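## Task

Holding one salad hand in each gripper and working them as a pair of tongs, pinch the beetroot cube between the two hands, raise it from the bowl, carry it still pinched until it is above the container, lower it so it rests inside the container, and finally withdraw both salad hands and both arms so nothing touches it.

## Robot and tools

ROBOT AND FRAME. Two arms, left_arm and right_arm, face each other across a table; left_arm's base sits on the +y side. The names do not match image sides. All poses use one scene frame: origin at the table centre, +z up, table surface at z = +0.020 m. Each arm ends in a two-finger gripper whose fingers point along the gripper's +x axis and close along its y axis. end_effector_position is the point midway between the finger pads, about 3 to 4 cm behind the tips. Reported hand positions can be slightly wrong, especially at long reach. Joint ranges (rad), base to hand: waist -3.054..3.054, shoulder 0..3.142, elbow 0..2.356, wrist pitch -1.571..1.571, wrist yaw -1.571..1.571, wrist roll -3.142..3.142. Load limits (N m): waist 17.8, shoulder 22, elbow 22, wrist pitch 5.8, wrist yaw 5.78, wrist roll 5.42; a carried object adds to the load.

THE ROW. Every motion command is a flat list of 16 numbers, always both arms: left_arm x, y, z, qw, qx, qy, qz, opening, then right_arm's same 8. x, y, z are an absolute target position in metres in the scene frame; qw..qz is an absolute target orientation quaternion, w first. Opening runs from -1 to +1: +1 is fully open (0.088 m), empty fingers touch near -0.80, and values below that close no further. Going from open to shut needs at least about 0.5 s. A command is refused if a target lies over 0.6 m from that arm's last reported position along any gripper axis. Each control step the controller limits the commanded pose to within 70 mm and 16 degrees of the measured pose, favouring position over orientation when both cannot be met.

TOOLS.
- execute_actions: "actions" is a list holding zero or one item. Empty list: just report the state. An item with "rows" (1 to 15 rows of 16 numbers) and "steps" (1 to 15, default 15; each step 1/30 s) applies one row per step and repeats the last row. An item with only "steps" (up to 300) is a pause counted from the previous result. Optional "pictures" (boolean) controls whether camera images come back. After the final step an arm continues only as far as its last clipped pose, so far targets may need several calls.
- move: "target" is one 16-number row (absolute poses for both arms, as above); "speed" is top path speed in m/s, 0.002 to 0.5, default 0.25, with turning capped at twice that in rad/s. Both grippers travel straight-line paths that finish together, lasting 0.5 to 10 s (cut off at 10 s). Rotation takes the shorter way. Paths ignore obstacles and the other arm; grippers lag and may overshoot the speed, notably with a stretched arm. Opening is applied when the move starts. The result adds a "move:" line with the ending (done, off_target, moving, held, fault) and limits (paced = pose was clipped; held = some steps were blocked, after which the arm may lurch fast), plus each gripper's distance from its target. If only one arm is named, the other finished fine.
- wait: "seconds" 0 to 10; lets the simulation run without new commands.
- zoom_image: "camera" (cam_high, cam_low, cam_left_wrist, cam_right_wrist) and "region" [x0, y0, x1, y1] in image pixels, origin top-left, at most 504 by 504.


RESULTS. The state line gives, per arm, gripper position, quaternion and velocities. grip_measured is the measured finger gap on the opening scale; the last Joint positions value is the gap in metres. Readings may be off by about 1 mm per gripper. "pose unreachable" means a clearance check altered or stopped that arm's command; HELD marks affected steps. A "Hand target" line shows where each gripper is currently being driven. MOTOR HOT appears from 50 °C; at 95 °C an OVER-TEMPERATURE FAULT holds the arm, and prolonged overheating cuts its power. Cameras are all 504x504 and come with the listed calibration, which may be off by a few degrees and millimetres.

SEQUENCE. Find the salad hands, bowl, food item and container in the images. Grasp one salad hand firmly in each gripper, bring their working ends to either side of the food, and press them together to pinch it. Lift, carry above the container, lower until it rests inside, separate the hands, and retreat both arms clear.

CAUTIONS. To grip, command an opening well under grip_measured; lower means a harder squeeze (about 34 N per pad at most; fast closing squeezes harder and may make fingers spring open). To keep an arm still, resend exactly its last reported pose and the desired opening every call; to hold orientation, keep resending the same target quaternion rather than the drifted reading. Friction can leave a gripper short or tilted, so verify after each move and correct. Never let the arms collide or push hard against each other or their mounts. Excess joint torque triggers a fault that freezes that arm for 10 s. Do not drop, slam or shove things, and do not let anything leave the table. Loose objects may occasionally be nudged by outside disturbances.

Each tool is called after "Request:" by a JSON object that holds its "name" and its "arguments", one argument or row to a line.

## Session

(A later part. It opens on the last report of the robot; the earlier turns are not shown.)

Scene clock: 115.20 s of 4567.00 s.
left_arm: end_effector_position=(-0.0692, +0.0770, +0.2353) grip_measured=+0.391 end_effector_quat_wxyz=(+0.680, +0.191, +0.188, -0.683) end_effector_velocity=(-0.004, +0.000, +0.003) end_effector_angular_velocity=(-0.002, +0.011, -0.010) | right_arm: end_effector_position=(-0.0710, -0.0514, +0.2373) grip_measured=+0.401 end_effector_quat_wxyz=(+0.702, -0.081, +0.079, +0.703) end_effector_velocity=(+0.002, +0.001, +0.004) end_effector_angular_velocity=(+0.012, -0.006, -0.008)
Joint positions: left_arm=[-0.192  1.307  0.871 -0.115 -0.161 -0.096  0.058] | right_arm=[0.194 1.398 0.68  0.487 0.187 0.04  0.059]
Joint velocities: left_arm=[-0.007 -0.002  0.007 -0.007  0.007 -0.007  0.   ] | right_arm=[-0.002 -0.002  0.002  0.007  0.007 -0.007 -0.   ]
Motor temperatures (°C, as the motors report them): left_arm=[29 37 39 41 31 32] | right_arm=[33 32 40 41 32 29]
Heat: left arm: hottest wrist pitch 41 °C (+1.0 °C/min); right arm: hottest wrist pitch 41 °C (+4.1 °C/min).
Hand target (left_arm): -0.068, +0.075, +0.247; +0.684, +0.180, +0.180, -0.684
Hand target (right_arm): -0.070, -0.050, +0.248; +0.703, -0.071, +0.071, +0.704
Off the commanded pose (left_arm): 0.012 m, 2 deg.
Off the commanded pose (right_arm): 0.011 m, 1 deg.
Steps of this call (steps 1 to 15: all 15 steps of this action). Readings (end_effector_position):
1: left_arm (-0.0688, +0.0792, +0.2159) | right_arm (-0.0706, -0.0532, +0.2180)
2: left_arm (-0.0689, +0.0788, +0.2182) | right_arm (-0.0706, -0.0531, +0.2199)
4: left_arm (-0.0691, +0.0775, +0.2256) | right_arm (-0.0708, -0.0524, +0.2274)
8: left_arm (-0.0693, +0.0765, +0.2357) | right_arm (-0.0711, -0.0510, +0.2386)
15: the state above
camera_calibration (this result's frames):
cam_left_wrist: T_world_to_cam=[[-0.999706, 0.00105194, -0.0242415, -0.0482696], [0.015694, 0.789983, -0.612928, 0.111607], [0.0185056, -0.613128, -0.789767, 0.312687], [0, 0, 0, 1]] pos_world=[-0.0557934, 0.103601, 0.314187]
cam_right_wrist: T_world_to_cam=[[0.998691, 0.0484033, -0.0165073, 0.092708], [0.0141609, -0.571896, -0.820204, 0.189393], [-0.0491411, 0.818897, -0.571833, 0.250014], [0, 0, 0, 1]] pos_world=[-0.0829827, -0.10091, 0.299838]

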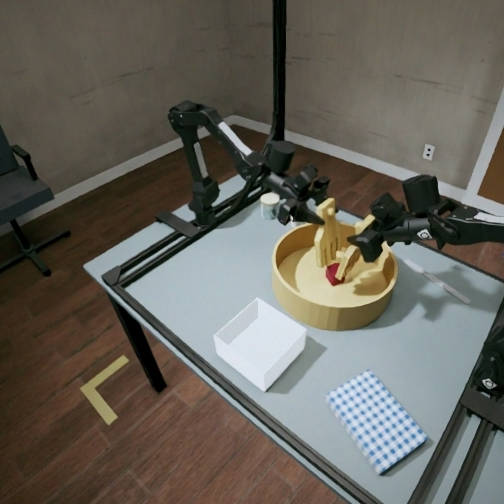

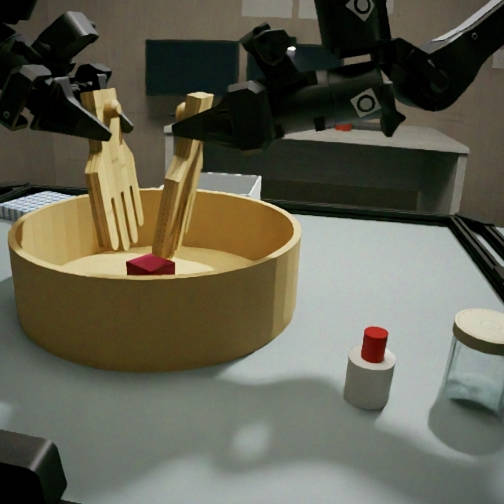

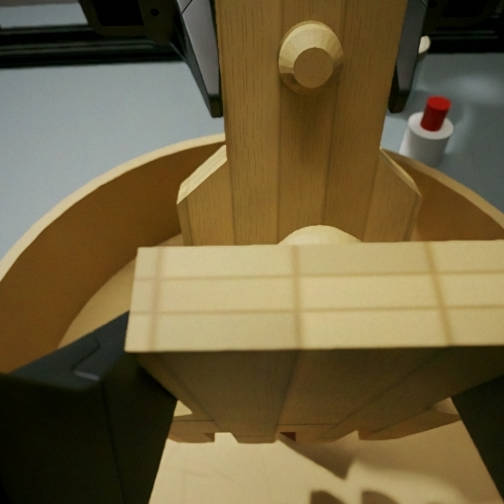

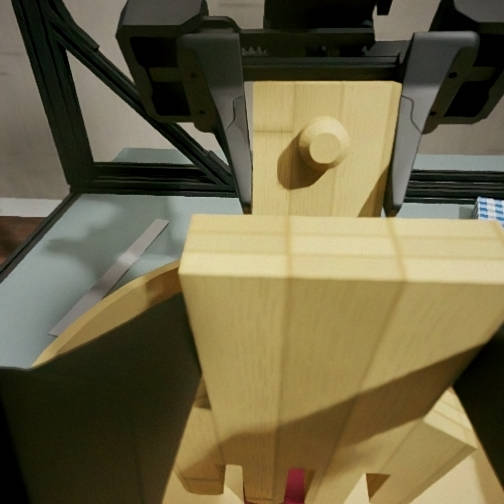

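Request:
{"name": "move", "arguments": {
  "target": [-0.075,0.075,0.245,0.671,0.224,0.224,-0.671,-1,-0.063,-0.06,0.245,0.69,-0.153,0.153,0.69,-1],
  "speed": 0.1
}}

Request:
{"name": "move", "arguments": {
  "target": [-0.075,0.075,0.184,0.671,0.224,0.224,-0.671,-1,-0.063,-0.06,0.186,0.69,-0.153,0.153,0.69,-1],
  "speed": 0.06
}}

Request:
{"name": "zoom_image", "arguments": {
  "camera": "cam_low",
  "region": [40, 60, 290, 300]
}}

Request:
{"name": "zoom_image", "arguments": {
  "camera": "cam_high",
  "region": [250, 180, 420, 330]
}}

Scene clock: 118.73 s of 4567.00 s.
left_arm: end_effector_position=(-0.0737, +0.0783, +0.2387) grip_measured=+0.391 end_effector_quat_wxyz=(+0.669, +0.229, +0.228, -0.669) end_effector_velocity=(+0.003, +0.003, -0.004) end_effector_angular_velocity=(+0.028, -0.002, +0.028) | right_arm: end_effector_position=(-0.0636, -0.0616, +0.2338) grip_measured=+0.401 end_effector_quat_wxyz=(+0.689, -0.165, +0.159, +0.688) end_effector_velocity=(+0.002, -0.002, -0.002) end_effector_angular_velocity=(-0.016, -0.013, -0.006)
Joint positions: left_arm=[-0.204  1.349  1.    -0.32  -0.161 -0.123  0.058] | right_arm=[0.167 1.348 0.832 0.048 0.153 0.066 0.059]
Joint velocities: left_arm=[-0.002  0.002  0.007 -0.037 -0.022 -0.022 -0.   ] | right_arm=[-0.002 -0.002  0.002 -0.022  0.007 -0.007 -0.   ]
Motor temperatures (°C, as the motors report them): left_arm=[29 37 40 41 31 32] | right_arm=[33 33 40 41 32 29]
Heat: left arm: hottest wrist pitch 41 °C (+1.0 °C/min); right arm: hottest wrist pitch 41 °C (+4.0 °C/min).
Hand target (left_arm): -0.075, +0.075, +0.245; +0.671, +0.224, +0.224, -0.671
Hand target (right_arm): -0.063, -0.060, +0.245; +0.690, -0.153, +0.153, +0.690
Off the commanded pose (left_arm): 0.007 m, 1 deg.
Off the commanded pose (right_arm): 0.011 m, 2 deg.
move: off_target (right_arm)
camera_calibration (this result's frames):
cam_left_wrist: T_world_to_cam=[[-0.999689, 0.000775867, -0.0249287, -0.0525172], [0.0135731, 0.855464, -0.517685, 0.0847964], [0.0209239, -0.517862, -0.855208, 0.324577], [0, 0, 0, 1]] pos_world=[-0.0604432, 0.0955866, 0.32017]
cam_right_wrist: T_world_to_cam=[[0.998913, 0.0415304, -0.0211705, 0.0864296], [0.0169901, -0.747283, -0.664288, 0.13355], [-0.0434085, 0.663206, -0.747177, 0.288482], [0, 0, 0, 1]] pos_world=[-0.0760821, -0.0951131, 0.306092]

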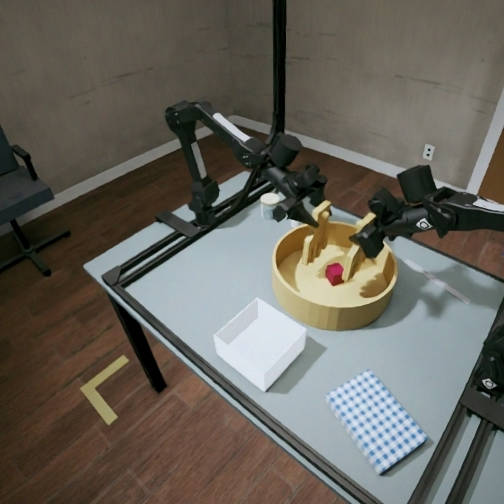

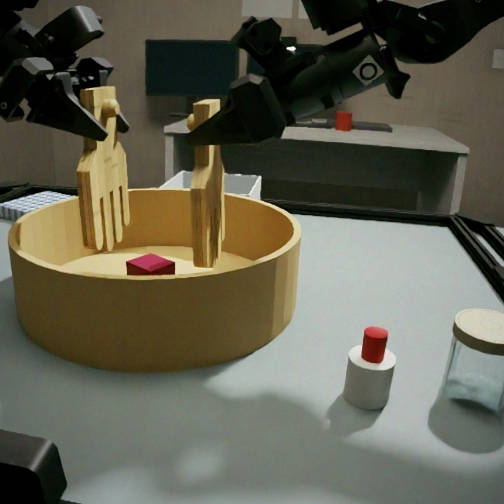

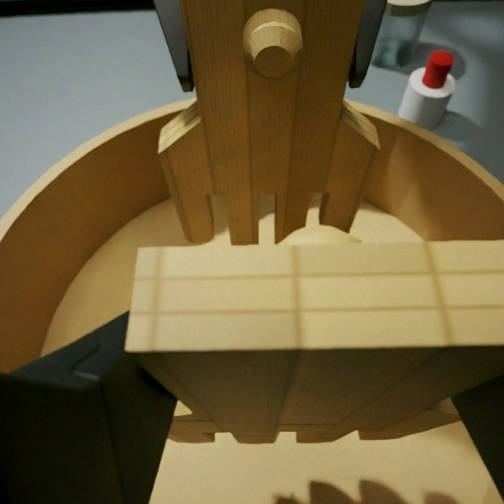

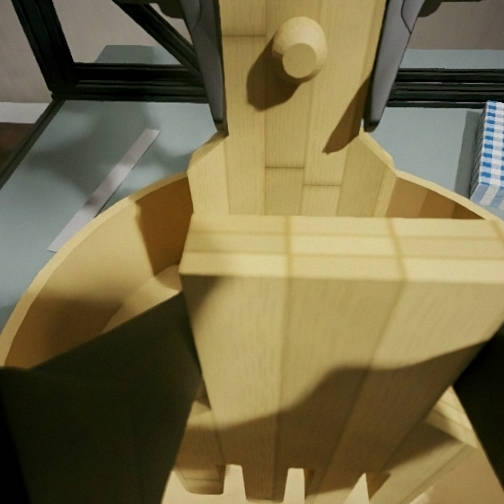

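Scene clock: 120.00 s of 4567.00 s.
left_arm: end_effector_position=(-0.0745, +0.0747, +0.1882) grip_measured=+0.391 end_effector_quat_wxyz=(+0.671, +0.222, +0.223, -0.672) end_effector_velocity=(+0.000, -0.000, +0.001) end_effector_angular_velocity=(-0.008, -0.009, -0.001) | right_arm: end_effector_position=(-0.0638, -0.0602, +0.1900) grip_measured=+0.401 end_effector_quat_wxyz=(+0.691, -0.152, +0.150, +0.691) end_effector_velocity=(-0.003, +0.001, -0.001) end_effector_angular_velocity=(+0.015, +0.005, +0.021)
Joint positions: left_arm=[-0.204  1.403  0.824 -0.07  -0.161 -0.123  0.058] | right_arm=[0.167 1.428 0.681 0.31  0.152 0.067 0.059]
Joint velocities: left_arm=[-0.002 -0.002 -0.002  0.007 -0.007  0.007 -0.   ] | right_arm=[-0.002  0.007 -0.012  0.037 -0.022 -0.007  0.   ]
Motor temperatures (°C, as the motors report them): left_arm=[29 37 40 41 31 32] | right_arm=[33 33 40 42 32 29]
Heat: left arm: hottest wrist pitch 41 °C (+1.0 °C/min); right arm: hottest wrist pitch 42 °C (+5.0 °C/min).
Hand target (left_arm): -0.075, +0.076, +0.184; +0.671, +0.224, +0.224, -0.671
Hand target (right_arm): -0.063, -0.060, +0.186; +0.690, -0.153, +0.153, +0.690
Off the commanded pose (left_arm): 0.004 m, 0 deg.
Off the commanded pose (right_arm): 0.004 m, 0 deg.
move: done
camera_calibration (this result's frames):
cam_left_wrist: T_world_to_cam=[[-0.999784, 0.00011853, -0.0207738, -0.0552585], [0.0111881, 0.845648, -0.533624, 0.0652981], [0.0175041, -0.533741, -0.845467, 0.278626], [0, 0, 0, 1]] pos_world=[-0.0608542, 0.0935018, 0.269266]
cam_right_wrist: T_world_to_cam=[[0.998767, 0.0422334, -0.0260911, 0.0866088], [0.0127708, -0.726477, -0.687072, 0.110809], [-0.047972, 0.685892, -0.72612, 0.251883], [0, 0, 0, 1]] pos_world=[-0.0758338, -0.095922, 0.261291]

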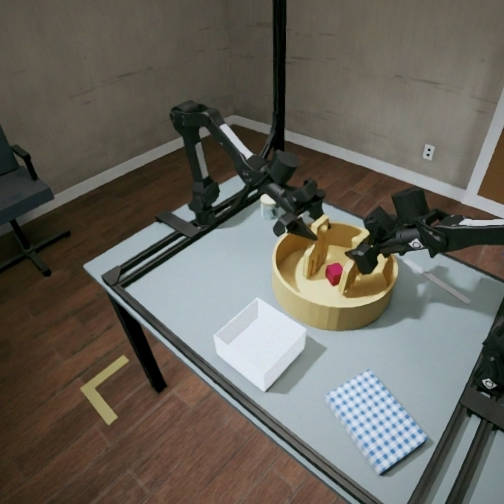

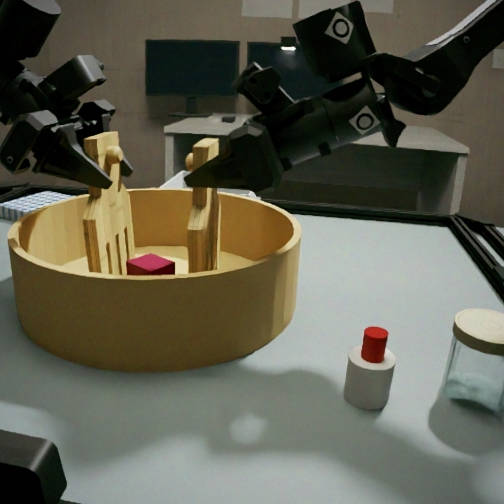

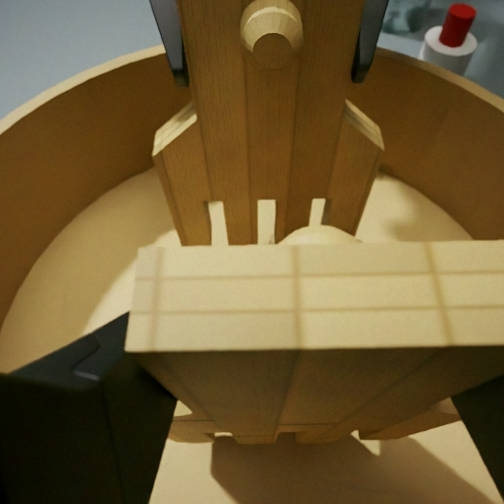

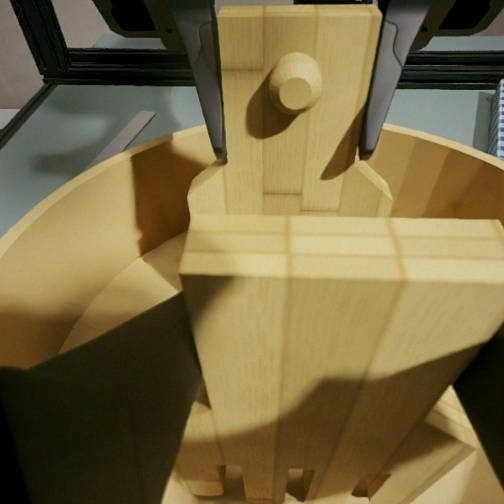

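Region (40, 60, 290, 300) of cam_low's 504x504 image, scaled by 2.016, with more detail than that image has; it fills the top 484 rows of this view, and the rest is white.

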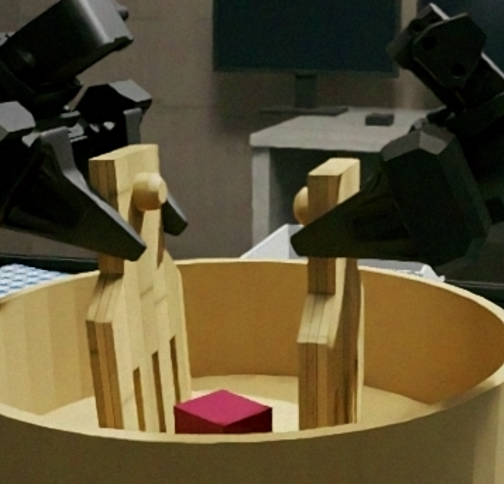

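Region (250, 180, 420, 330) of cam_high's 504x504 image, scaled by 2.965, with more detail than that image has; it fills the top 445 rows of this view, and the rest is white.

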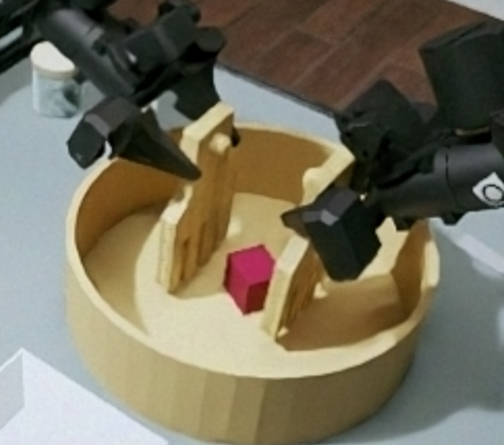

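Request:
{"name": "move", "arguments": {
  "target": [-0.078,0.055,0.186,0.671,0.224,0.224,-0.671,-1,-0.06,-0.032,0.195,0.69,-0.153,0.153,0.69,-1],
  "speed": 0.03
}}

Request:
{"name": "move", "arguments": {
  "target": [-0.066,0.047,0.186,0.671,0.224,0.224,-0.671,-1,-0.072,-0.022,0.196,0.69,-0.153,0.153,0.69,-1],
  "speed": 0.02
}}

Request:
{"name": "zoom_image", "arguments": {
  "camera": "cam_low",
  "region": [40, 60, 290, 300]
}}

Scene clock: 121.67 s of 4567.00 s.
left_arm: end_effector_position=(-0.0776, +0.0594, +0.1838) grip_measured=+0.391 end_effector_quat_wxyz=(+0.670, +0.227, +0.226, -0.670) end_effector_velocity=(-0.000, -0.001, -0.001) end_effector_angular_velocity=(+0.006, -0.012, -0.001) | right_arm: end_effector_position=(-0.0603, -0.0357, +0.1912) grip_measured=+0.401 end_effector_quat_wxyz=(+0.690, -0.156, +0.156, +0.689) end_effector_velocity=(+0.002, +0.001, -0.002) end_effector_angular_velocity=(-0.017, -0.006, +0.002)
Joint positions: left_arm=[-0.204  1.475  0.875 -0.062 -0.161 -0.123  0.058] | right_arm=[0.141 1.52  0.779 0.291 0.129 0.061 0.059]
Joint velocities: left_arm=[-0.002  0.007  0.007 -0.007 -0.007  0.007 -0.   ] | right_arm=[-0.007  0.007  0.012 -0.022 -0.007 -0.007 -0.   ]
Motor temperatures (°C, as the motors report them): left_arm=[29 37 40 41 31 32] | right_arm=[33 33 40 41 32 29]
Heat: left arm: hottest wrist pitch 41 °C (+1.0 °C/min); right arm: hottest wrist pitch 41 °C (+4.0 °C/min).
Hand target (left_arm): -0.078, +0.055, +0.186; +0.671, +0.224, +0.224, -0.671
Hand target (right_arm): -0.060, -0.032, +0.195; +0.690, -0.153, +0.153, +0.690
Off the commanded pose (left_arm): 0.005 m, 0 deg.
Off the commanded pose (right_arm): 0.005 m, 0 deg.
move: done
camera_calibration (this result's frames):
cam_left_wrist: T_world_to_cam=[[-0.99973, 0.000381622, -0.0232408, -0.0580593], [0.0124938, 0.851966, -0.523447, 0.0737098], [0.0196006, -0.523596, -0.851741, 0.267482], [0, 0, 0, 1]] pos_world=[-0.0642073, 0.0772765, 0.265059]
cam_right_wrist: T_world_to_cam=[[0.998794, 0.0395371, -0.0290964, 0.0826048], [0.00939891, -0.735776, -0.677159, 0.126963], [-0.0481813, 0.676069, -0.735261, 0.237476], [0, 0, 0, 1]] pos_world=[-0.0722567, -0.0703992, 0.262985]

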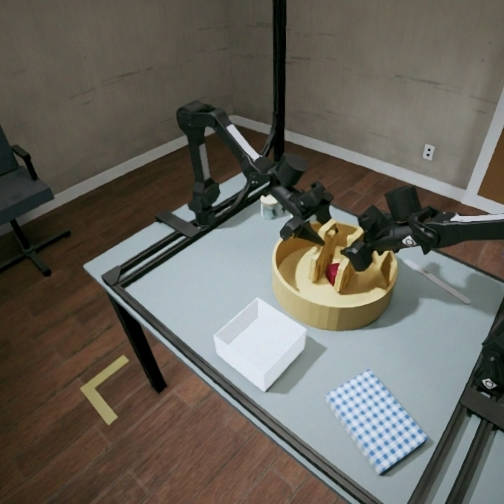

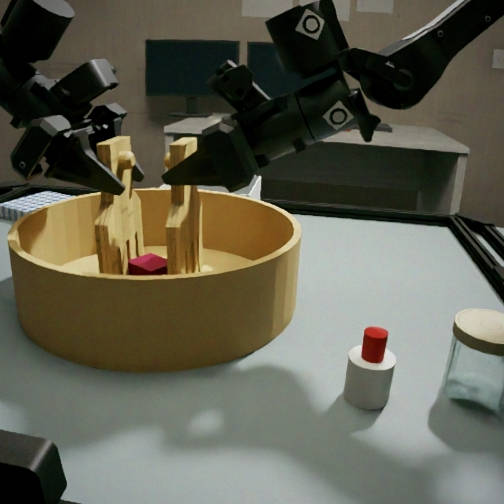

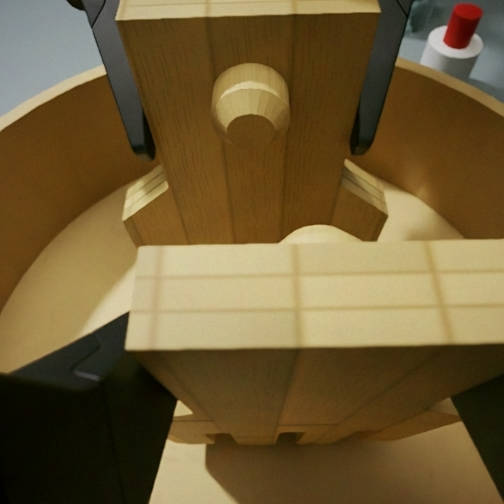

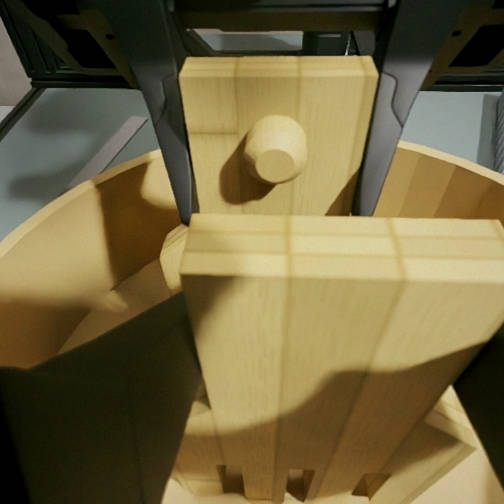

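Scene clock: 122.83 s of 4567.00 s.
left_arm: end_effector_position=(-0.0709, +0.0530, +0.1836) grip_measured=+0.391 end_effector_quat_wxyz=(+0.665, +0.226, +0.228, -0.675) end_effector_velocity=(+0.004, +0.002, -0.004) end_effector_angular_velocity=(+0.021, -0.002, +0.018) | right_arm: end_effector_position=(-0.0682, -0.0274, +0.1914) grip_measured=+0.401 end_effector_quat_wxyz=(+0.691, -0.161, +0.156, +0.687) end_effector_velocity=(+0.000, -0.000, -0.004) end_effector_angular_velocity=(-0.021, -0.000, -0.007)
Joint positions: left_arm=[-0.169  1.494  0.892 -0.058 -0.12  -0.102  0.058] | right_arm=[0.165 1.556 0.821 0.277 0.155 0.068 0.059]
Joint velocities: left_arm=[ 0.007  0.002  0.002 -0.022 -0.007 -0.007 -0.   ] | right_arm=[ 0.002  0.007  0.007 -0.022  0.007  0.007 -0.   ]
Motor temperatures (°C, as the motors report them): left_arm=[29 37 40 41 31 32] | right_arm=[33 33 40 41 32 29]
Heat: left arm: hottest wrist pitch 41 °C (+1.0 °C/min); right arm: hottest wrist pitch 41 °C (+4.0 °C/min).
Hand target (left_arm): -0.066, +0.047, +0.186; +0.671, +0.224, +0.224, -0.671
Hand target (right_arm): -0.072, -0.022, +0.196; +0.690, -0.153, +0.153, +0.690
Off the commanded pose (left_arm): 0.008 m, 1 deg.
Off the commanded pose (right_arm): 0.008 m, 1 deg.
move: done
camera_calibration (this result's frames):
cam_left_wrist: T_world_to_cam=[[-0.999828, 0.0113704, -0.014638, -0.0535489], [0.0173375, 0.852995, -0.521631, 0.0789163], [0.00655497, -0.521795, -0.853046, 0.263097], [0, 0, 0, 1]] pos_world=[-0.0566325, 0.0705765, 0.264815]
cam_right_wrist: T_world_to_cam=[[0.999066, 0.0367925, -0.0226612, 0.088806], [0.0120247, -0.740432, -0.672024, 0.132335], [-0.0415045, 0.671124, -0.740182, 0.232918], [0, 0, 0, 1]] pos_world=[-0.0806472, -0.0615998, 0.263346]

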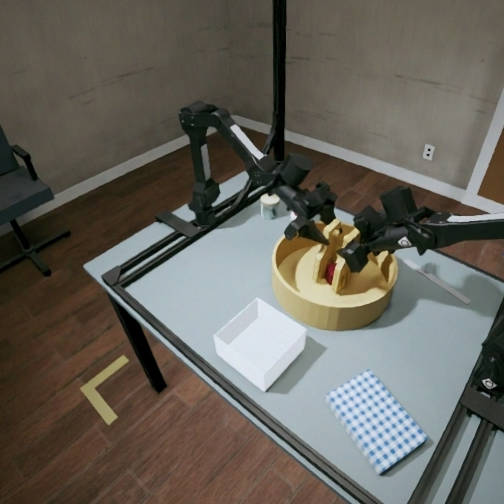

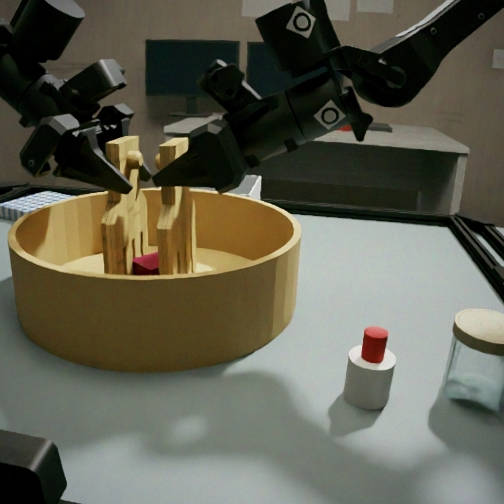

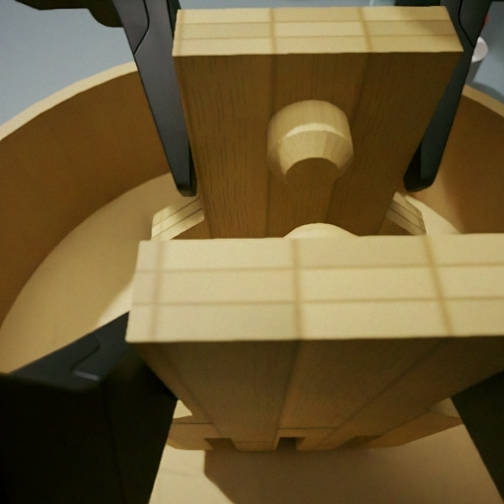

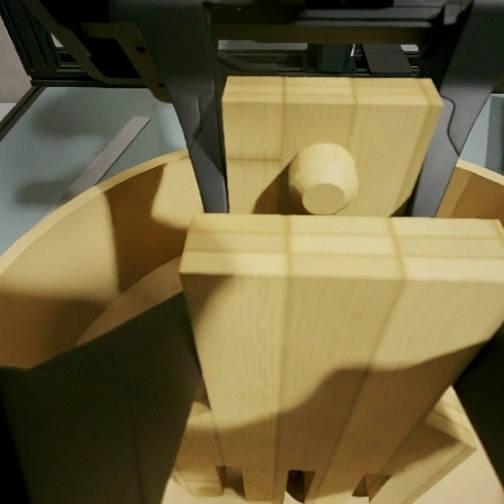

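Region (40, 60, 290, 300) of cam_low's 504x504 image, scaled by 2.016, with more detail than that image has; it fills the top 484 rows of this view, and the rest is white.

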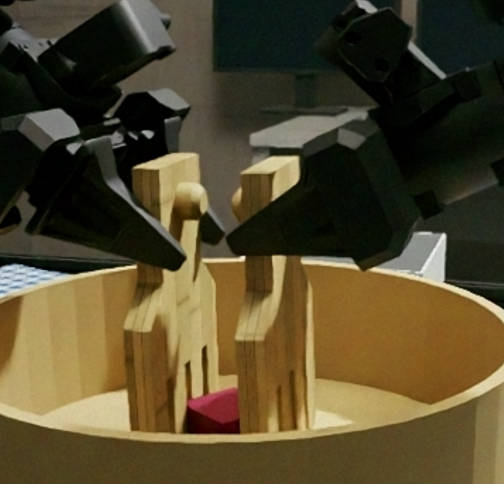

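Request:
{"name": "execute_actions", "arguments": {
  "actions": [
    {"rows":[[-0.067,0.036,0.187,0.671,0.224,0.224,-0.671,-1,-0.071,-0.012,0.196,0.69,-0.153,0.153,0.69,-1]],"steps":15}
  ]
}}

Scene clock: 124.80 s of 4567.00 s.
left_arm: end_effector_position=(-0.0695, +0.0449, +0.1833) grip_measured=+0.391 end_effector_quat_wxyz=(+0.666, +0.229, +0.229, -0.672) end_effector_velocity=(+0.000, +0.000, -0.001) end_effector_angular_velocity=(+0.007, +0.012, +0.017) | right_arm: end_effector_position=(-0.0692, -0.0199, +0.1914) grip_measured=+0.401 end_effector_quat_wxyz=(+0.691, -0.161, +0.157, +0.687) end_effector_velocity=(-0.002, -0.001, -0.001) end_effector_angular_velocity=(-0.008, -0.018, +0.019)
Joint positions: left_arm=[-0.163  1.527  0.926 -0.065 -0.119 -0.097  0.058] | right_arm=[0.165 1.584 0.852 0.273 0.156 0.068 0.059]
Joint velocities: left_arm=[-0.002  0.002  0.002 -0.007 -0.007 -0.022 -0.   ] | right_arm=[ 0.002 -0.002 -0.002 -0.007 -0.007 -0.022 -0.   ]
Motor temperatures (°C, as the motors report them): left_arm=[29 37 40 42 31 32] | right_arm=[33 33 40 42 32 29]
Heat: left arm: hottest wrist pitch 42 °C (+3.0 °C/min); right arm: hottest wrist pitch 42 °C (+4.0 °C/min).
Hand target (left_arm): -0.067, +0.036, +0.187; +0.671, +0.224, +0.224, -0.671
Hand target (right_arm): -0.071, -0.012, +0.196; +0.690, -0.153, +0.153, +0.690
Off the commanded pose (left_arm): 0.010 m, 1 deg.
Off the commanded pose (right_arm): 0.009 m, 1 deg.
Steps of this call (steps 1 to 44: nothing new was sent; steps 45 to 59: all 15 steps of this action). Readings (end_effector_position):
45: left_arm (-0.0699, +0.0513, +0.1833) | right_arm (-0.0684, -0.0256, +0.1912)
46: left_arm (-0.0698, +0.0496, +0.1836) | right_arm (-0.0687, -0.0243, +0.1913)
48: left_arm (-0.0697, +0.0466, +0.1837) | right_arm (-0.0691, -0.0216, +0.1915)
52: left_arm (-0.0695, +0.0449, +0.1835) | right_arm (-0.0692, -0.0201, +0.1912)
59: the state above
camera_calibration (this result's frames):
cam_left_wrist: T_world_to_cam=[[-0.999767, 0.00840249, -0.0198862, -0.0509231], [0.0174675, 0.856158, -0.516419, 0.0846333], [0.0126865, -0.516646, -0.856105, 0.259366], [0, 0, 0, 1]] pos_world=[-0.05568, 0.0619689, 0.264738]
cam_right_wrist: T_world_to_cam=[[0.99912, 0.0355602, -0.0222561, 0.0895031], [0.0114565, -0.741651, -0.670688, 0.137539], [-0.0403561, 0.669843, -0.741405, 0.228151], [0, 0, 0, 1]] pos_world=[-0.0817928, -0.0540017, 0.26339]

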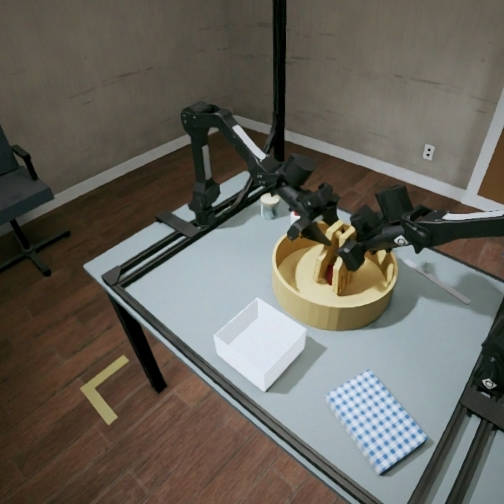

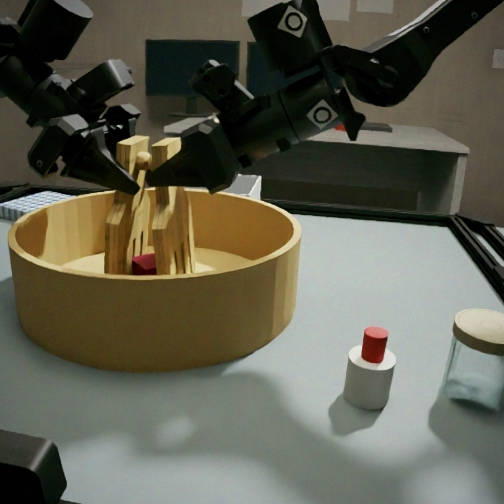

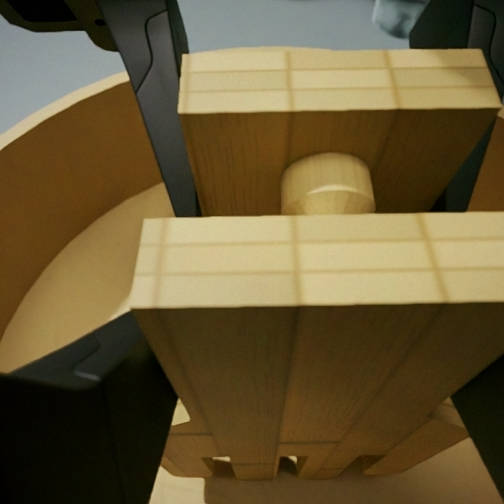

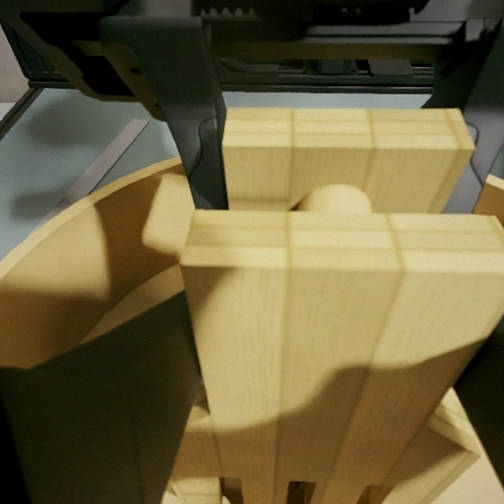

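Request:
{"name": "execute_actions", "arguments": {
  "actions": [
    {"rows":[[-0.067,0.033,0.190,0.671,0.224,0.224,-0.671,-1,-0.071,-0.009,0.199,0.69,-0.153,0.153,0.69,-1],[-0.067,0.031,0.193,0.671,0.224,0.224,-0.671,-1,-0.071,-0.007,0.202,0.69,-0.153,0.153,0.69,-1],[-0.067,0.03,0.196,0.671,0.224,0.224,-0.671,-1,-0.071,-0.006,0.205,0.69,-0.153,0.153,0.69,-1],[-0.067,0.03,0.199,0.671,0.224,0.224,-0.671,-1,-0.071,-0.006,0.208,0.69,-0.153,0.153,0.69,-1],[-0.067,0.03,0.202,0.671,0.224,0.224,-0.671,-1,-0.071,-0.006,0.211,0.69,-0.153,0.153,0.69,-1],[-0.067,0.03,0.205,0.671,0.224,0.224,-0.671,-1,-0.071,-0.006,0.214,0.69,-0.153,0.153,0.69,-1],[-0.067,0.03,0.208,0.671,0.224,0.224,-0.671,-1,-0.071,-0.006,0.217,0.69,-0.153,0.153,0.69,-1],[-0.067,0.03,0.211,0.671,0.224,0.224,-0.671,-1,-0.071,-0.006,0.22,0.69,-0.153,0.153,0.69,-1],[-0.067,0.03,0.214,0.671,0.224,0.224,-0.671,-1,-0.071,-0.006,0.223,0.69,-0.153,0.153,0.69,-1],[-0.067,0.03,0.217,0.671,0.224,0.224,-0.671,-1,-0.071,-0.006,0.226,0.69,-0.153,0.153,0.69,-1],[-0.067,0.03,0.22,0.671,0.224,0.224,-0.671,-1,-0.071,-0.006,0.229,0.69,-0.153,0.153,0.69,-1],[-0.067,0.03,0.223,0.671,0.224,0.224,-0.671,-1,-0.071,-0.006,0.232,0.69,-0.153,0.153,0.69,-1]],"steps":15}
  ]
}}

Scene clock: 126.33 s of 4567.00 s.
left_arm: end_effector_position=(-0.0703, +0.0444, +0.1947) grip_measured=+0.392 end_effector_quat_wxyz=(+0.658, +0.252, +0.244, -0.667) end_effector_velocity=(-0.004, -0.009, +0.036) end_effector_angular_velocity=(+0.003, -0.001, -0.013) | right_arm: end_effector_position=(-0.0701, -0.0170, +0.2044) grip_measured=+0.401 end_effector_quat_wxyz=(+0.687, -0.180, +0.171, +0.683) end_effector_velocity=(+0.000, -0.003, +0.041) end_effector_angular_velocity=(-0.014, +0.015, +0.008)
Joint positions: left_arm=[-0.163  1.533  1.02  -0.211 -0.114 -0.093  0.058] | right_arm=[0.165 1.573 0.939 0.127 0.153 0.068 0.059]
Joint velocities: left_arm=[-0.002 -0.002  0.149 -0.154  0.007  0.007  0.   ] | right_arm=[-0.007 -0.076  0.11  -0.198 -0.022  0.007 -0.   ]
Motor temperatures (°C, as the motors report them): left_arm=[29 37 41 42 31 32] | right_arm=[33 33 41 42 32 29]
Heat: left arm: hottest wrist pitch 42 °C (+3.0 °C/min); right arm: hottest wrist pitch 42 °C (+4.0 °C/min).
Hand target (left_arm): -0.067, +0.032, +0.223; +0.671, +0.224, +0.224, -0.671
Hand target (right_arm): -0.071, -0.007, +0.232; +0.690, -0.153, +0.153, +0.690
Off the commanded pose (left_arm): 0.032 m, 4 deg.
Off the commanded pose (right_arm): 0.030 m, 4 deg.
Steps of this call (steps 1 to 31: nothing new was sent; steps 32 to 46: all 15 steps of this action). Readings (end_effector_position):
32: left_arm (-0.0696, +0.0447, +0.1837) | right_arm (-0.0693, -0.0196, +0.1915)
33: left_arm (-0.0697, +0.0447, +0.1838) | right_arm (-0.0694, -0.0192, +0.1919)
35: left_arm (-0.0698, +0.0447, +0.1845) | right_arm (-0.0696, -0.0188, +0.1925)
39: left_arm (-0.0702, +0.0450, +0.1866) | right_arm (-0.0699, -0.0177, +0.1948)
46: the state above
camera_calibration (this result's frames):
cam_left_wrist: T_world_to_cam=[[-0.999456, 0.0162816, -0.0286672, -0.0501406], [0.0277722, 0.884361, -0.465978, 0.0805785], [0.0177653, -0.46652, -0.884332, 0.272486], [0, 0, 0, 1]] pos_world=[-0.057192, 0.0566762, 0.277078]
cam_right_wrist: T_world_to_cam=[[0.999133, 0.0375977, -0.017855, 0.0897094], [0.0177403, -0.772744, -0.63447, 0.140919], [-0.0376519, 0.633604, -0.772741, 0.241813], [0, 0, 0, 1]] pos_world=[-0.0830269, -0.0476925, 0.277869]

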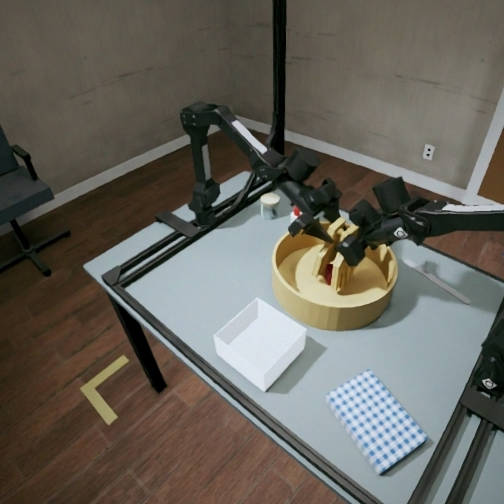

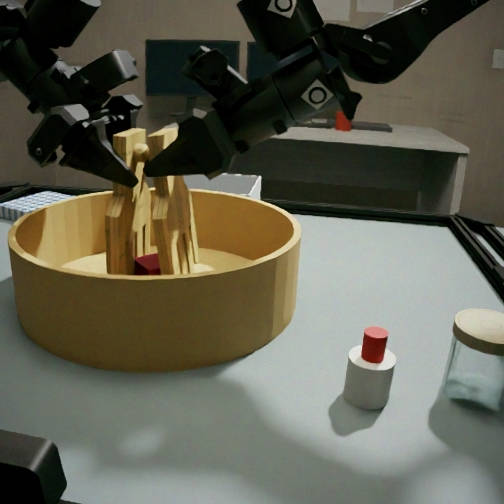

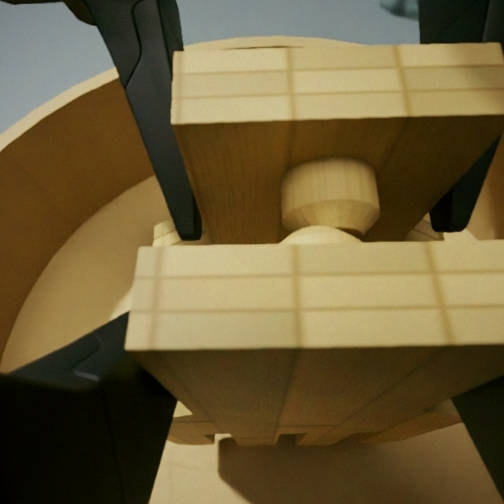

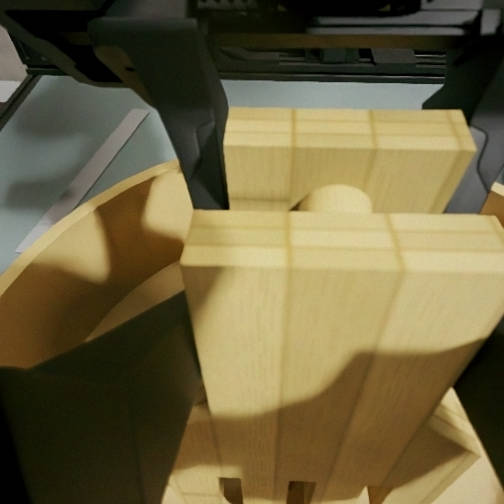

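Request:
{"name": "execute_actions", "arguments": {
  "actions": [
    {"rows":[[-0.067,0.028,0.223,0.68,0.194,0.194,-0.68,-1,-0.071,-0.004,0.232,0.697,-0.118,0.118,0.697,-1]],"steps":15}
  ]
}}

Scene clock: 127.27 s of 4567.00 s.
left_arm: end_effector_position=(-0.0712, +0.0439, +0.1971) grip_measured=+0.391 end_effector_quat_wxyz=(+0.663, +0.232, +0.222, -0.676) end_effector_velocity=(+0.003, +0.002, -0.002) end_effector_angular_velocity=(-0.010, -0.018, +0.010) | right_arm: end_effector_position=(-0.0711, -0.0172, +0.2065) grip_measured=+0.401 end_effector_quat_wxyz=(+0.690, -0.151, +0.145, +0.692) end_effector_velocity=(-0.002, -0.001, -0.001) end_effector_angular_velocity=(+0.016, -0.001, +0.012)
Joint positions: left_arm=[-0.166  1.511  0.965 -0.114 -0.117 -0.082  0.058] | right_arm=[0.167 1.567 0.873 0.266 0.151 0.059 0.059]
Joint velocities: left_arm=[-0.002 -0.007 -0.022  0.022 -0.022  0.007 -0.   ] | right_arm=[ 0.002 -0.002 -0.022  0.037 -0.007 -0.007 -0.   ]
Motor temperatures (°C, as the motors report them): left_arm=[29 37 41 44 31 32] | right_arm=[33 33 41 43 32 29]
Heat: left arm: hottest wrist pitch 44 °C (+5.1 °C/min); right arm: hottest wrist pitch 43 °C (+5.1 °C/min).
Hand target (left_arm): -0.067, +0.030, +0.223; +0.680, +0.194, +0.194, -0.680
Hand target (right_arm): -0.071, -0.006, +0.232; +0.697, -0.118, +0.118, +0.697
Off the commanded pose (left_arm): 0.031 m, 6 deg.
Off the commanded pose (right_arm): 0.029 m, 5 deg.
Steps of this call (steps 1 to 13: nothing new was sent; steps 14 to 28: all 15 steps of this action). Readings (end_effector_position):
14: left_arm (-0.0706, +0.0441, +0.1979) | right_arm (-0.0703, -0.0168, +0.2076)
15: left_arm (-0.0706, +0.0439, +0.1978) | right_arm (-0.0703, -0.0167, +0.2074)
17: left_arm (-0.0705, +0.0439, +0.1976) | right_arm (-0.0703, -0.0168, +0.2070)
21: left_arm (-0.0707, +0.0440, +0.1974) | right_arm (-0.0706, -0.0170, +0.2067)
28: the state above
camera_calibration (this result's frames):
cam_left_wrist: T_world_to_cam=[[-0.99932, 0.0219003, -0.0296534, -0.0510098], [0.0341504, 0.85289, -0.520973, 0.0948057], [0.0138816, -0.521632, -0.853058, 0.270369], [0, 0, 0, 1]] pos_world=[-0.057966, 0.0612915, 0.278519]
cam_right_wrist: T_world_to_cam=[[0.998734, 0.0461064, -0.0201315, 0.091347], [0.0192518, -0.719943, -0.693767, 0.155446], [-0.0464806, 0.6925, -0.719919, 0.232967], [0, 0, 0, 1]] pos_world=[-0.0833955, -0.0536291, 0.2774]

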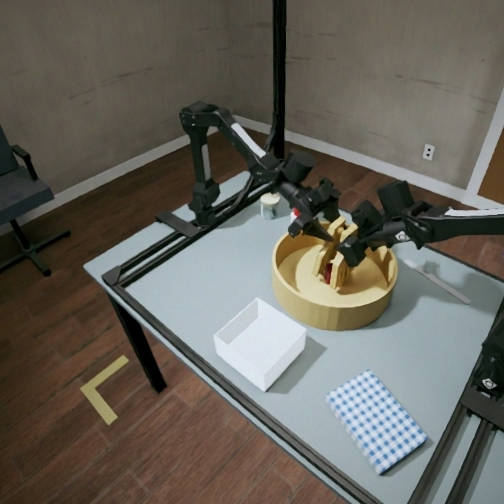

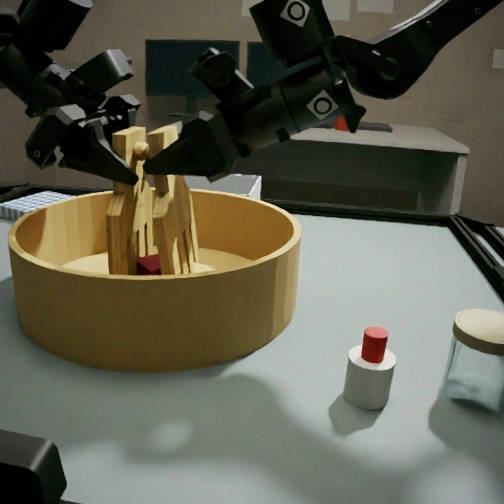

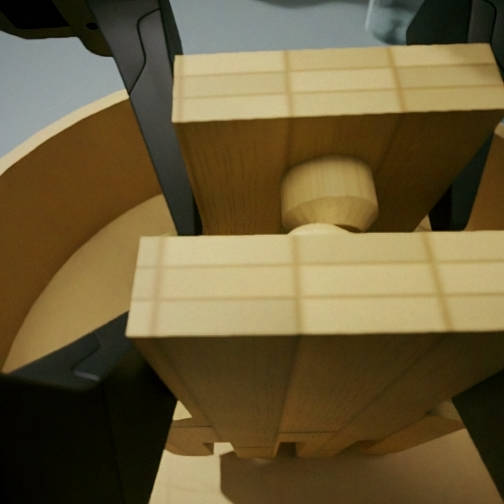

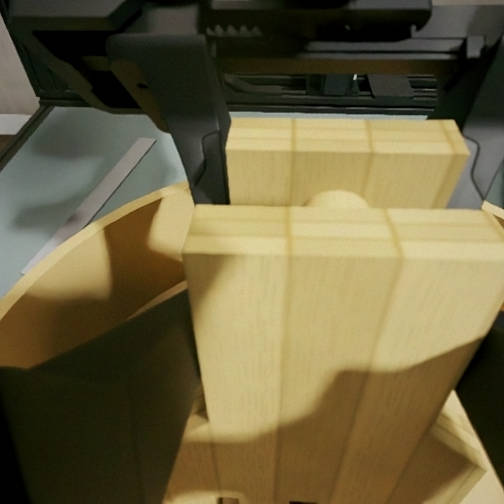

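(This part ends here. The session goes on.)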